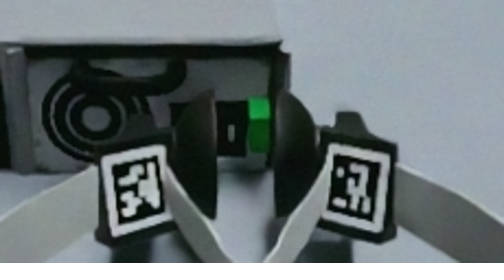

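Call:
execute_actions(
  actions=[
    {"r1":{"joints":{"arm_m":0.178,"gripper_m":0.006,"lift_m":0.7065},"contact_limits":{"arm_m":0.2},"pace":"slow"}},
  ],
  cameras=[],
)

Call:
execute_actions(
  actions=[
    {"r1":{"joints":{"arm_m":0.185},"contact_limits":{"arm_m":0.2},"pace":"slow"}},
  ],
  cameras=["r1_wrist_camera"],
)

Call:
zoom_image(
  camera="r1_wrist_camera",
  region=[180, 200, 410, 320],
)

Scene clock: 76.03 s.
r1.base_odometry: x=-0.080 y=-0.709 heading=-0.426 (m, m, rad; r1's odometry frame)
r1.turned_by_wheels: +0.000 (rad since the last result)
r1.turned_by_imu: +0.000 (rad since the last result)
r1.base_tilt: forward=-0.1 right=-0.4 (deg)
r1.lidar_m: 0.34 0.37 1.71 1.88 1.94 1.70 1.63 1.69 2.41 1.33 0.51 0.35
r1.base_status: not commanded
r1.joint_positions: lift_m=+0.706 arm_m=+0.176 wrist_yaw_rad=-0.066 wrist_pitch_rad=+0.302 wrist_roll_rad=+0.000 gripper_m=+0.006
r1.joint_status: all done
r1.motor_effort: lift_m=+23(25) arm_m=+9(8) wrist_yaw_rad=-2(2) wrist_pitch_rad=-6(7) wrist_roll_rad=-3(1) gripper_m=-4(7) wheel_0=+1(0) wheel_1=+0(0) wheel_2=+0(0) (%)
r1.contact_limits: arm_m 0.2
r1.hand_pose: x=+0.6163 y=-0.1054 z=+0.7987 quat_wxyz=(+0.988, +0.005, +0.150, -0.033) (m; r1's base frame)
r1.wrist_depth_mm: - - - - - - - / - - - - - - - / - - 466 683 707 - - / - 286 290 368 430 439 449 / 274 291 248 248 307 310 312 / 226 230 187 190 220 241 242 / 189 183 198 - 195 195 198
r2.base_odometry: x=+0.845 y=+1.475 heading=-0.520 (m, m, rad; r2's odometry frame)
r2.turned_by_wheels: +0.000 (rad since the last result)
r2.turned_by_imu: +0.000 (rad since the last result)
r2.base_tilt: forward=+0.1 right=-0.2 (deg)
r2.lidar_m: 0.98 1.04 1.76 2.20 2.32 0.50 0.48 0.52 0.74 2.52 1.73 1.04
r2.base_status: not commanded
r2.joint_positions: lift_m=+0.600 arm_m=+0.002 wrist_yaw_rad=+0.001 wrist_pitch_rad=+0.012 wrist_roll_rad=+0.012 gripper_m=+0.057
r2.joint_status: not commanded
r2.motor_effort: lift_m=+22(22) arm_m=+0(0) wrist_yaw_rad=-1(2) wrist_pitch_rad=-7(6) wrist_roll_rad=-1(1) gripper_m=-3(2) wheel_0=+1(1) wheel_1=-2(2) wheel_2=+0(0) (%)
r2.hand_pose: x=+0.4611 y=-0.0873 z=+0.7744 quat_wxyz=(+1.000, +0.006, +0.006, +0.000) (m; r2's base frame)
r2.wrist_depth_mm: 976 - - - - 976 976 / 976 - - - - 976 976 / 991 - - - 1078 976 976 / 991 991 991 991 976 976 976 / 991 991 976 991 991 976 976 / 991 991 195 976 202 991 976 / 991 991 991 108 991 976 976
pictures: none
No camera images: the call's "cameras" was empty. Leave "cameras" out to get every camera's image.

Scene clock: 76.83 s.
r1.base_odometry: x=-0.080 y=-0.709 heading=-0.426 (m, m, rad; r1's odometry frame)
r1.turned_by_wheels: +0.000 (rad since the last result)
r1.turned_by_imu: +0.000 (rad since the last result)
r1.base_tilt: forward=-0.1 right=-0.3 (deg)
r1.lidar_m: 0.34 0.36 1.73 1.88 1.95 1.69 1.62 1.73 2.38 1.34 0.49 0.37
r1.base_status: not commanded
r1.joint_positions: lift_m=+0.706 arm_m=+0.183 wrist_yaw_rad=-0.070 wrist_pitch_rad=+0.303 wrist_roll_rad=+0.000 gripper_m=+0.006
r1.joint_status: all done
r1.motor_effort: lift_m=+23(23) arm_m=+12(16) wrist_yaw_rad=+12(11) wrist_pitch_rad=-9(10) wrist_roll_rad=-1(3) gripper_m=-3(4) wheel_0=+1(0) wheel_1=+1(1) wheel_2=-2(2) (%)
r1.contact_limits: arm_m 0.2
r1.hand_pose: x=+0.6222 y=-0.1066 z=+0.7983 quat_wxyz=(+0.988, +0.005, +0.151, -0.035) (m; r1's base frame)
r1.wrist_depth_mm: - - - - - - - / - - - - - - - / - - 462 691 707 732 - / 433 282 287 366 430 433 442 / 262 274 241 241 306 310 312 / 226 229 187 193 186 239 239 / 188 182 197 - 195 195 198
r2.base_odometry: x=+0.845 y=+1.475 heading=-0.520 (m, m, rad; r2's odometry frame)
r2.turned_by_wheels: +0.000 (rad since the last result)
r2.turned_by_imu: +0.000 (rad since the last result)
r2.base_tilt: forward=+0.1 right=-0.2 (deg)
r2.lidar_m: 0.96 1.01 1.78 2.20 2.30 0.49 0.47 0.52 0.75 2.51 1.72 1.04
r2.base_status: not commanded
r2.joint_positions: lift_m=+0.600 arm_m=+0.002 wrist_yaw_rad=+0.001 wrist_pitch_rad=+0.012 wrist_roll_rad=+0.012 gripper_m=+0.057
r2.joint_status: not commanded
r2.motor_effort: lift_m=+22(22) arm_m=-1(1) wrist_yaw_rad=-2(2) wrist_pitch_rad=-7(7) wrist_roll_rad=-1(4) gripper_m=-2(2) wheel_0=+1(1) wheel_1=-2(2) wheel_2=+0(0) (%)
r2.hand_pose: x=+0.4611 y=-0.0873 z=+0.7744 quat_wxyz=(+1.000, +0.006, +0.006, +0.000) (m; r2's base frame)
r2.wrist_depth_mm: 991 - - - - 976 976 / 991 - - - - 976 976 / 991 - - - 1098 976 991 / 976 991 976 976 976 976 976 / 991 991 991 976 976 976 991 / 976 991 195 976 202 991 976 / 991 991 976 108 976 991 976
pictures: r1_wrist_camera
camera_calibration (this result's frames):
r1_wrist_camera: T_world_to_cam=[[-0.101462, -0.994767, 0.0120143, -0.0604302], [-0.336701, 0.0229731, -0.941331, 1.00935], [0.936129, -0.0995542, -0.33727, -0.0954698], [0, 0, 0, 1]] pos_world=[0.423091, -0.0928063, 0.918661]
Images, in order (width x height): r1_wrist_camera 616x392.

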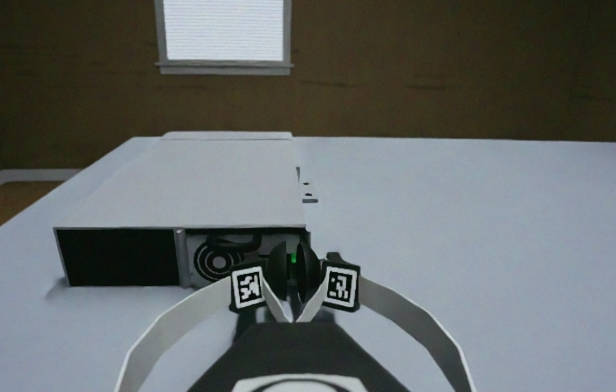

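Region (180, 200, 410, 320) of r1_wrist_camera's 616x392 image, scaled by 2.191; it fills the top 263 rows of this view, and the rest is white.

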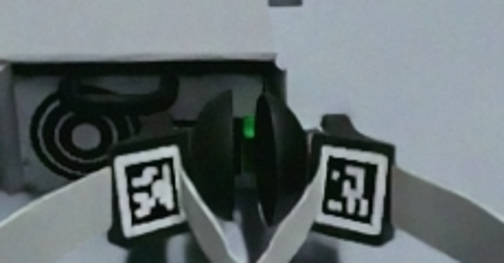

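Squeeze hard, following forward, then strafe left to deflect.

Call:
execute_actions(
  actions=[
    {"r1":{"joints":{"arm_m":0.19,"gripper_m":-0.038},"contact_limits":{"arm_m":0.3},"pace":"slow"}},
  ],
  cameras=["r1_wrist_camera"],
)

Call:
execute_actions(
  actions=[
    {"r1":{"base":{"strafe_m":0.009},"pace":"slow"}},
  ],
  cameras=["r1_wrist_camera"],
)

Call:
zoom_image(
  camera="r1_wrist_camera",
  region=[180, 200, 410, 320],
)

Scene clock: 78.60 s.
r1.base_odometry: x=-0.080 y=-0.709 heading=-0.426 (m, m, rad; r1's odometry frame)
r1.turned_by_wheels: +0.000 (rad since the last result)
r1.turned_by_imu: +0.000 (rad since the last result)
r1.base_tilt: forward=-0.1 right=-0.3 (deg)
r1.lidar_m: 0.35 0.38 1.74 1.87 1.95 1.70 1.62 1.70 2.39 1.31 0.49 0.37
r1.base_status: not commanded
r1.joint_positions: lift_m=+0.706 arm_m=+0.188 wrist_yaw_rad=-0.066 wrist_pitch_rad=+0.303 wrist_roll_rad=+0.000 gripper_m=-0.037
r1.joint_status: all done
r1.motor_effort: lift_m=+22(23) arm_m=+9(15) wrist_yaw_rad=+0(23) wrist_pitch_rad=-8(16) wrist_roll_rad=-1(1) gripper_m=-21(22) wheel_0=+0(0) wheel_1=+1(0) wheel_2=-2(6) (%)
r1.contact_limits: arm_m 0.3
r1.hand_pose: x=+0.6282 y=-0.1055 z=+0.7986 quat_wxyz=(+0.988, +0.005, +0.151, -0.033) (m; r1's base frame)
r1.wrist_depth_mm: - - - - - - - / - - - - - - - / - - 462 691 707 - - / - 285 290 364 430 436 445 / 259 276 234 230 306 309 312 / 226 229 181 198 181 241 240 / 189 183 198 - 203 195 199
r2.base_odometry: x=+0.845 y=+1.475 heading=-0.520 (m, m, rad; r2's odometry frame)
r2.turned_by_wheels: +0.000 (rad since the last result)
r2.turned_by_imu: +0.000 (rad since the last result)
r2.base_tilt: forward=+0.1 right=-0.2 (deg)
r2.lidar_m: 0.97 1.03 1.75 2.20 2.33 0.51 0.46 0.51 0.74 2.51 1.73 1.03
r2.base_status: not commanded
r2.joint_positions: lift_m=+0.600 arm_m=+0.002 wrist_yaw_rad=+0.001 wrist_pitch_rad=+0.012 wrist_roll_rad=+0.012 gripper_m=+0.057
r2.joint_status: not commanded
r2.motor_effort: lift_m=+22(23) arm_m=+0(1) wrist_yaw_rad=-2(2) wrist_pitch_rad=-6(7) wrist_roll_rad=-1(2) gripper_m=-3(3) wheel_0=+1(1) wheel_1=-2(2) wheel_2=+0(0) (%)
r2.hand_pose: x=+0.4611 y=-0.0873 z=+0.7744 quat_wxyz=(+1.000, +0.006, +0.006, +0.000) (m; r2's base frame)
r2.wrist_depth_mm: 991 - - - - 976 976 / 991 - - - - 976 976 / 991 - - - 1078 991 976 / 991 976 976 976 976 976 976 / 991 991 991 991 991 976 976 / 991 991 195 991 202 991 976 / 976 991 991 108 991 991 991
pictures: r1_wrist_camera
camera_calibration (this result's frames):
r1_wrist_camera: T_world_to_cam=[[-0.0973897, -0.995174, 0.0119865, -0.0613116], [-0.335958, 0.0215358, -0.941631, 1.01124], [0.936829, -0.0957321, -0.336434, -0.101588], [0, 0, 0, 1]] pos_world=[0.428935, -0.0925189, 0.918776]
Images, in order (width x height): r1_wrist_camera 616x392.

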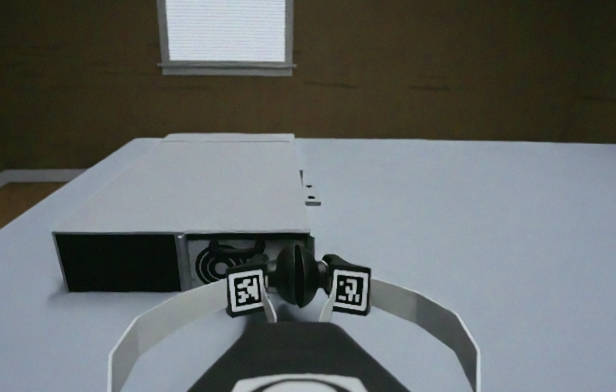

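Scene clock: 79.43 s.
r1.base_odometry: x=-0.076 y=-0.701 heading=-0.426 (m, m, rad; r1's odometry frame)
r1.turned_by_wheels: +0.000 (rad since the last result)
r1.turned_by_imu: +0.000 (rad since the last result)
r1.base_tilt: forward=-0.1 right=-0.4 (deg)
r1.lidar_m: 0.33 0.36 1.73 1.85 1.93 1.70 1.62 1.70 2.37 1.31 0.49 0.35
r1.base_status: done
r1.joint_positions: lift_m=+0.706 arm_m=+0.188 wrist_yaw_rad=-0.066 wrist_pitch_rad=+0.303 wrist_roll_rad=+0.000 gripper_m=-0.037
r1.joint_status: not commanded
r1.motor_effort: lift_m=+22(22) arm_m=+9(9) wrist_yaw_rad=-1(1) wrist_pitch_rad=-9(8) wrist_roll_rad=-2(4) gripper_m=-20(20) wheel_0=-2(5) wheel_1=+0(0) wheel_2=+0(2) (%)
r1.hand_pose: x=+0.6282 y=-0.1055 z=+0.7986 quat_wxyz=(+0.988, +0.005, +0.151, -0.033) (m; r1's base frame)
r1.wrist_depth_mm: - - - - - - - / - - - - - - - / - - 462 683 707 - - / - 286 289 345 427 433 449 / 274 274 235 225 307 310 312 / 227 228 182 198 182 241 240 / 189 183 199 - 203 195 198
r2.base_odometry: x=+0.845 y=+1.475 heading=-0.520 (m, m, rad; r2's odometry frame)
r2.turned_by_wheels: +0.000 (rad since the last result)
r2.turned_by_imu: +0.000 (rad since the last result)
r2.base_tilt: forward=+0.1 right=-0.3 (deg)
r2.lidar_m: 0.97 1.04 1.79 2.20 2.31 0.50 0.47 0.50 0.71 2.52 1.68 1.04
r2.base_status: not commanded
r2.joint_positions: lift_m=+0.600 arm_m=+0.002 wrist_yaw_rad=+0.001 wrist_pitch_rad=+0.012 wrist_roll_rad=+0.012 gripper_m=+0.057
r2.joint_status: not commanded
r2.motor_effort: lift_m=+22(22) arm_m=+0(0) wrist_yaw_rad=-2(2) wrist_pitch_rad=-6(6) wrist_roll_rad=-3(1) gripper_m=-3(2) wheel_0=+1(1) wheel_1=-2(2) wheel_2=+0(0) (%)
r2.hand_pose: x=+0.4611 y=-0.0873 z=+0.7744 quat_wxyz=(+1.000, +0.006, +0.006, +0.000) (m; r2's base frame)
r2.wrist_depth_mm: 991 - - - - 976 976 / 976 - - - - 976 960 / 976 - - - 1078 976 976 / 991 976 991 976 991 976 960 / 991 991 976 991 991 991 976 / 991 991 195 976 202 991 976 / 991 991 991 108 991 976 976
pictures: r1_wrist_camera
camera_calibration (this result's frames):
r1_wrist_camera: T_world_to_cam=[[-0.0973702, -0.995176, 0.0119874, -0.0613193], [-0.335958, 0.0215285, -0.941631, 1.01124], [0.93683, -0.0957141, -0.336434, -0.101589], [0, 0, 0, 1]] pos_world=[0.428937, -0.0925175, 0.918776]
Images, in order (width x height): r1_wrist_camera 616x392.

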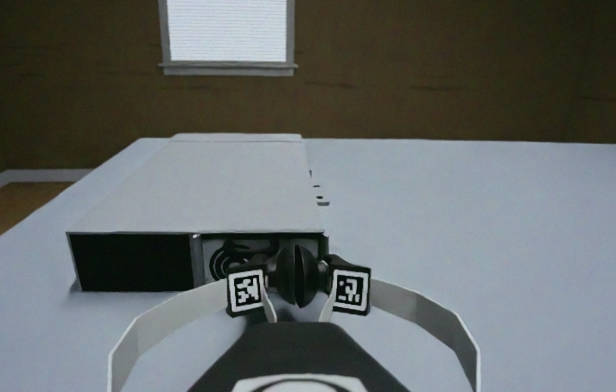

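Region (180, 200, 410, 320) of r1_wrist_camera's 616x392 image, scaled by 2.191; it fills the top 263 rows of this view, and the rest is white.

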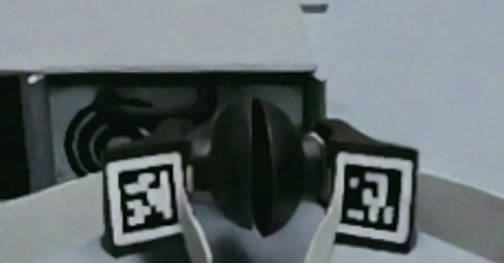

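Call:
execute_actions(
  actions=[
    {"r1":{"joints":{"arm_m":0.17},"pace":"slow"}},
  ],
  cameras=["r1_wrist_camera"],
)

Scene clock: 80.70 s.
r1.base_odometry: x=-0.076 y=-0.701 heading=-0.426 (m, m, rad; r1's odometry frame)
r1.turned_by_wheels: +0.000 (rad since the last result)
r1.turned_by_imu: +0.000 (rad since the last result)
r1.base_tilt: forward=+0.0 right=-0.4 (deg)
r1.lidar_m: 0.34 0.36 1.72 1.87 1.94 1.69 1.63 1.70 2.39 1.32 0.50 0.37
r1.base_status: not commanded
r1.joint_positions: lift_m=+0.706 arm_m=+0.172 wrist_yaw_rad=-0.066 wrist_pitch_rad=+0.303 wrist_roll_rad=+0.000 gripper_m=-0.037
r1.joint_status: all done
r1.motor_effort: lift_m=+22(22) arm_m=-10(9) wrist_yaw_rad=-1(1) wrist_pitch_rad=-7(8) wrist_roll_rad=-1(1) gripper_m=-20(19) wheel_0=-2(2) wheel_1=+0(0) wheel_2=+0(0) (%)
r1.hand_pose: x=+0.6116 y=-0.1054 z=+0.7986 quat_wxyz=(+0.988, +0.005, +0.151, -0.033) (m; r1's base frame)
r1.wrist_depth_mm: - - - - - - - / - - - - - - - / - - 466 683 715 750 - / - 286 289 345 430 439 445 / 289 279 254 240 307 310 314 / 228 229 181 198 181 241 240 / 189 183 199 - 203 195 198
r2.base_odometry: x=+0.845 y=+1.475 heading=-0.520 (m, m, rad; r2's odometry frame)
r2.turned_by_wheels: +0.000 (rad since the last result)
r2.turned_by_imu: +0.000 (rad since the last result)
r2.base_tilt: forward=+0.1 right=-0.2 (deg)
r2.lidar_m: 0.99 1.03 1.77 2.21 2.31 0.51 0.48 0.52 0.73 2.51 1.73 1.02
r2.base_status: not commanded
r2.joint_positions: lift_m=+0.600 arm_m=+0.002 wrist_yaw_rad=+0.001 wrist_pitch_rad=+0.012 wrist_roll_rad=+0.012 gripper_m=+0.057
r2.joint_status: not commanded
r2.motor_effort: lift_m=+23(22) arm_m=+0(0) wrist_yaw_rad=-1(1) wrist_pitch_rad=-6(7) wrist_roll_rad=-2(4) gripper_m=-3(2) wheel_0=+1(1) wheel_1=-2(2) wheel_2=+0(0) (%)
r2.hand_pose: x=+0.4611 y=-0.0873 z=+0.7744 quat_wxyz=(+1.000, +0.006, +0.006, +0.000) (m; r2's base frame)
r2.wrist_depth_mm: 991 - - - - 976 976 / 991 - - - - 976 976 / 991 - - - 1098 991 976 / 991 976 991 976 976 976 976 / 991 976 991 991 991 976 976 / 991 976 195 991 202 991 991 / 991 991 976 108 976 976 991
pictures: r1_wrist_camera
camera_calibration (this result's frames):
r1_wrist_camera: T_world_to_cam=[[-0.0972632, -0.995187, 0.0119859, -0.0629785], [-0.335916, 0.0214892, -0.941647, 1.00564], [0.936857, -0.0956138, -0.336389, -0.0860142], [0, 0, 0, 1]] pos_world=[0.412269, -0.0925099, 0.91878]
Images, in order (width x height): r1_wrist_camera 616x392.

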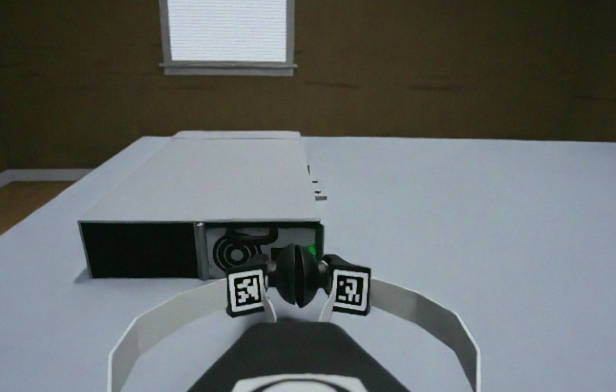

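Call:
execute_actions(
  actions=[
    {"r1":{"base":{"strafe_m":-0.009},"joints":{"arm_m":0.16,"gripper_m":0.012}}},
  ],
  cameras=[],
)

Call:
execute_actions(
  actions=[
    {"r1":{"joints":{"arm_m":0.178},"contact_limits":{"arm_m":0.2},"pace":"slow"}},
  ],
  cameras=["r1_wrist_camera"],
)

Call:
execute_actions(
  actions=[
    {"r1":{"joints":{"arm_m":0.185,"gripper_m":0.003},"contact_limits":{"arm_m":0.2},"pace":"slow"}},
  ],
  cameras=["r1_wrist_camera"],
)

Call:
zoom_image(
  camera="r1_wrist_camera",
  region=[180, 200, 410, 320],
)

Scene clock: 82.17 s.
r1.base_odometry: x=-0.080 y=-0.709 heading=-0.426 (m, m, rad; r1's odometry frame)
r1.turned_by_wheels: +0.000 (rad since the last result)
r1.turned_by_imu: +0.000 (rad since the last result)
r1.base_tilt: forward=-0.1 right=-0.4 (deg)
r1.lidar_m: 0.34 0.36 1.74 1.87 1.95 1.70 1.62 1.70 2.38 1.31 0.49 0.38
r1.base_status: done
r1.joint_positions: lift_m=+0.706 arm_m=+0.162 wrist_yaw_rad=-0.066 wrist_pitch_rad=+0.302 wrist_roll_rad=+0.000 gripper_m=+0.012
r1.joint_status: all done
r1.motor_effort: lift_m=+22(22) arm_m=-9(11) wrist_yaw_rad=-1(1) wrist_pitch_rad=-9(7) wrist_roll_rad=-1(4) gripper_m=-4(19) wheel_0=+1(5) wheel_1=+0(5) wheel_2=+0(1) (%)
r1.hand_pose: x=+0.6016 y=-0.1054 z=+0.7986 quat_wxyz=(+0.988, +0.005, +0.151, -0.033) (m; r1's base frame)
r1.wrist_depth_mm: - - - - - - - / - - - - - - - / - - 469 683 707 741 - / - 306 290 366 427 439 445 / 282 289 265 265 307 312 312 / 227 229 190 209 187 240 240 / 189 183 199 - 195 195 199
r2.base_odometry: x=+0.845 y=+1.475 heading=-0.520 (m, m, rad; r2's odometry frame)
r2.turned_by_wheels: +0.000 (rad since the last result)
r2.turned_by_imu: +0.000 (rad since the last result)
r2.base_tilt: forward=+0.2 right=-0.2 (deg)
r2.lidar_m: 0.98 1.03 1.77 2.19 2.32 0.50 0.46 0.51 0.73 2.52 1.72 1.03
r2.base_status: not commanded
r2.joint_positions: lift_m=+0.600 arm_m=+0.002 wrist_yaw_rad=+0.001 wrist_pitch_rad=+0.012 wrist_roll_rad=+0.012 gripper_m=+0.057
r2.joint_status: not commanded
r2.motor_effort: lift_m=+22(22) arm_m=-1(1) wrist_yaw_rad=-1(2) wrist_pitch_rad=-6(6) wrist_roll_rad=-2(1) gripper_m=-3(3) wheel_0=+1(1) wheel_1=-2(2) wheel_2=+0(0) (%)
r2.hand_pose: x=+0.4611 y=-0.0873 z=+0.7744 quat_wxyz=(+1.000, +0.006, +0.006, +0.000) (m; r2's base frame)
r2.wrist_depth_mm: 976 - - - - 976 976 / 991 - - - - 976 976 / 991 - - - 1098 976 976 / 991 976 991 991 976 976 976 / 991 991 991 976 976 976 976 / 991 976 195 991 202 976 976 / 1008 991 991 108 976 976 976
pictures: none
No camera images: the call's "cameras" was empty. Leave "cameras" out to get every camera's image.

Scene clock: 83.30 s.
r1.base_odometry: x=-0.080 y=-0.709 heading=-0.426 (m, m, rad; r1's odometry frame)
r1.turned_by_wheels: +0.000 (rad since the last result)
r1.turned_by_imu: +0.000 (rad since the last result)
r1.base_tilt: forward=+0.0 right=-0.4 (deg)
r1.lidar_m: 0.35 0.37 1.73 1.88 1.95 1.68 1.62 1.70 2.37 1.34 0.51 0.37
r1.base_status: not commanded
r1.joint_positions: lift_m=+0.706 arm_m=+0.176 wrist_yaw_rad=-0.066 wrist_pitch_rad=+0.302 wrist_roll_rad=+0.000 gripper_m=+0.012
r1.joint_status: all done
r1.motor_effort: lift_m=+22(22) arm_m=+9(9) wrist_yaw_rad=-1(1) wrist_pitch_rad=-8(8) wrist_roll_rad=-2(1) gripper_m=-5(4) wheel_0=+2(1) wheel_1=+0(0) wheel_2=+0(0) (%)
r1.contact_limits: arm_m 0.2
r1.hand_pose: x=+0.6163 y=-0.1054 z=+0.7986 quat_wxyz=(+0.988, +0.005, +0.151, -0.033) (m; r1's base frame)
r1.wrist_depth_mm: - - - - - - - / - - - - - - - / - - 466 691 715 741 - / - 285 289 368 427 439 445 / 272 291 247 249 307 312 314 / 227 229 190 208 187 240 241 / 189 183 198 - 195 195 199
r2.base_odometry: x=+0.845 y=+1.475 heading=-0.520 (m, m, rad; r2's odometry frame)
r2.turned_by_wheels: +0.000 (rad since the last result)
r2.turned_by_imu: +0.000 (rad since the last result)
r2.base_tilt: forward=+0.1 right=-0.3 (deg)
r2.lidar_m: 0.97 1.04 1.78 2.18 2.31 0.52 0.48 0.52 0.74 2.53 1.74 1.05
r2.base_status: not commanded
r2.joint_positions: lift_m=+0.600 arm_m=+0.002 wrist_yaw_rad=+0.001 wrist_pitch_rad=+0.012 wrist_roll_rad=+0.012 gripper_m=+0.057
r2.joint_status: not commanded
r2.motor_effort: lift_m=+22(22) arm_m=-1(0) wrist_yaw_rad=-2(2) wrist_pitch_rad=-7(7) wrist_roll_rad=-3(0) gripper_m=-3(3) wheel_0=+1(1) wheel_1=-2(2) wheel_2=+0(0) (%)
r2.hand_pose: x=+0.4611 y=-0.0873 z=+0.7744 quat_wxyz=(+1.000, +0.006, +0.006, +0.000) (m; r2's base frame)
r2.wrist_depth_mm: 991 - - - - 976 960 / 976 - - - - 976 976 / 991 - - - 1098 976 976 / 991 976 976 976 976 976 976 / 991 991 976 976 976 976 976 / 991 991 195 991 202 991 976 / 1008 991 991 108 976 991 991
pictures: r1_wrist_camera
camera_calibration (this result's frames):
r1_wrist_camera: T_world_to_cam=[[-0.0972007, -0.995193, 0.0119853, -0.0625447], [-0.335876, 0.0214644, -0.941662, 1.00721], [0.936878, -0.0955557, -0.336347, -0.0904404], [0, 0, 0, 1]] pos_world=[0.41695, -0.0925054, 0.918783]
Images, in order (width x height): r1_wrist_camera 616x392.

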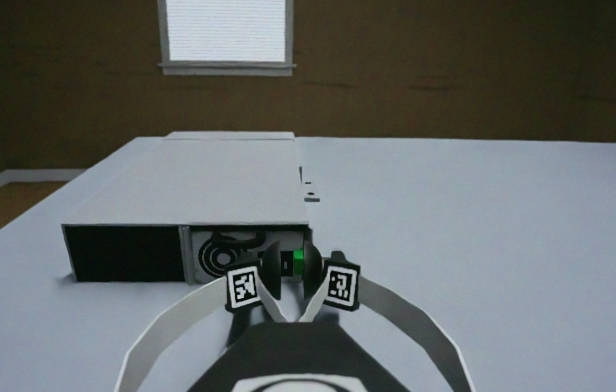

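Scene clock: 84.13 s.
r1.base_odometry: x=-0.080 y=-0.709 heading=-0.426 (m, m, rad; r1's odometry frame)
r1.turned_by_wheels: +0.000 (rad since the last result)
r1.turned_by_imu: +0.000 (rad since the last result)
r1.base_tilt: forward=+0.0 right=-0.4 (deg)
r1.lidar_m: 0.34 0.36 1.72 1.87 1.94 1.69 1.62 1.70 2.39 1.32 0.51 0.35
r1.base_status: not commanded
r1.joint_positions: lift_m=+0.706 arm_m=+0.183 wrist_yaw_rad=-0.070 wrist_pitch_rad=+0.302 wrist_roll_rad=+0.000 gripper_m=+0.003
r1.joint_status: all done
r1.motor_effort: lift_m=+22(22) arm_m=+10(12) wrist_yaw_rad=+8(10) wrist_pitch_rad=-8(8) wrist_roll_rad=-2(2) gripper_m=-7(5) wheel_0=+1(1) wheel_1=+0(0) wheel_2=-1(1) (%)
r1.contact_limits: arm_m 0.2
r1.hand_pose: x=+0.6227 y=-0.1065 z=+0.7986 quat_wxyz=(+0.988, +0.005, +0.151, -0.035) (m; r1's base frame)
r1.wrist_depth_mm: - - - - - - - / - - - - - - - / - - 459 683 707 - - / 433 283 289 366 427 436 445 / 264 277 238 241 307 312 312 / 227 231 186 206 185 240 240 / 188 182 198 - 195 195 198
r2.base_odometry: x=+0.845 y=+1.475 heading=-0.520 (m, m, rad; r2's odometry frame)
r2.turned_by_wheels: +0.000 (rad since the last result)
r2.turned_by_imu: +0.000 (rad since the last result)
r2.base_tilt: forward=+0.1 right=-0.2 (deg)
r2.lidar_m: 0.98 1.04 1.74 2.19 2.29 0.51 0.48 0.52 0.75 2.53 1.71 1.01
r2.base_status: not commanded
r2.joint_positions: lift_m=+0.600 arm_m=+0.002 wrist_yaw_rad=+0.001 wrist_pitch_rad=+0.012 wrist_roll_rad=+0.012 gripper_m=+0.057
r2.joint_status: not commanded
r2.motor_effort: lift_m=+22(23) arm_m=+0(1) wrist_yaw_rad=-2(1) wrist_pitch_rad=-7(6) wrist_roll_rad=-3(2) gripper_m=-3(3) wheel_0=+1(1) wheel_1=-2(2) wheel_2=+0(0) (%)
r2.hand_pose: x=+0.4611 y=-0.0873 z=+0.7744 quat_wxyz=(+1.000, +0.006, +0.006, +0.000) (m; r2's base frame)
r2.wrist_depth_mm: 991 - - - - 976 976 / 991 - - - - 976 991 / 976 - - - 1118 976 976 / 991 991 991 976 976 976 976 / 991 991 991 991 976 976 976 / 991 991 195 976 202 976 976 / 1008 991 991 108 976 976 991
pictures: r1_wrist_camera
camera_calibration (this result's frames):
r1_wrist_camera: T_world_to_cam=[[-0.101111, -0.994803, 0.0119858, -0.0604923], [-0.33581, 0.0227861, -0.941654, 1.00949], [0.936487, -0.0992368, -0.336368, -0.0967225], [0, 0, 0, 1]] pos_world=[0.423459, -0.0927787, 0.918781]
Images, in order (width x height): r1_wrist_camera 616x392.

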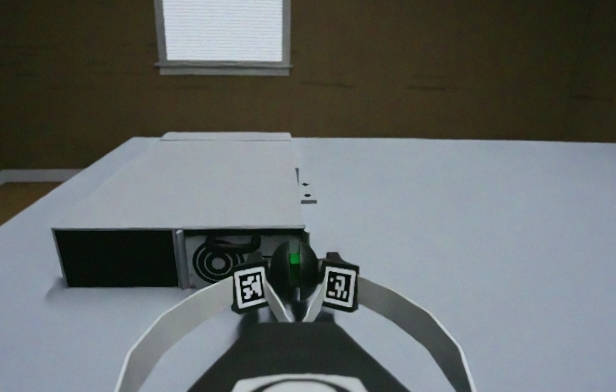

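Region (180, 200, 410, 320) of r1_wrist_camera's 616x392 image, scaled by 2.191; it fills the top 263 rows of this view, and the rest is white.

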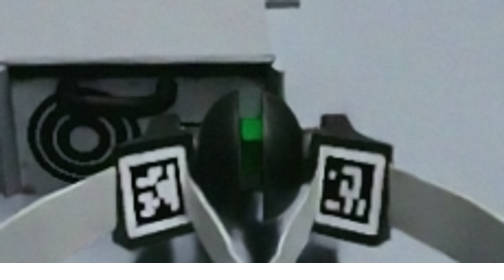

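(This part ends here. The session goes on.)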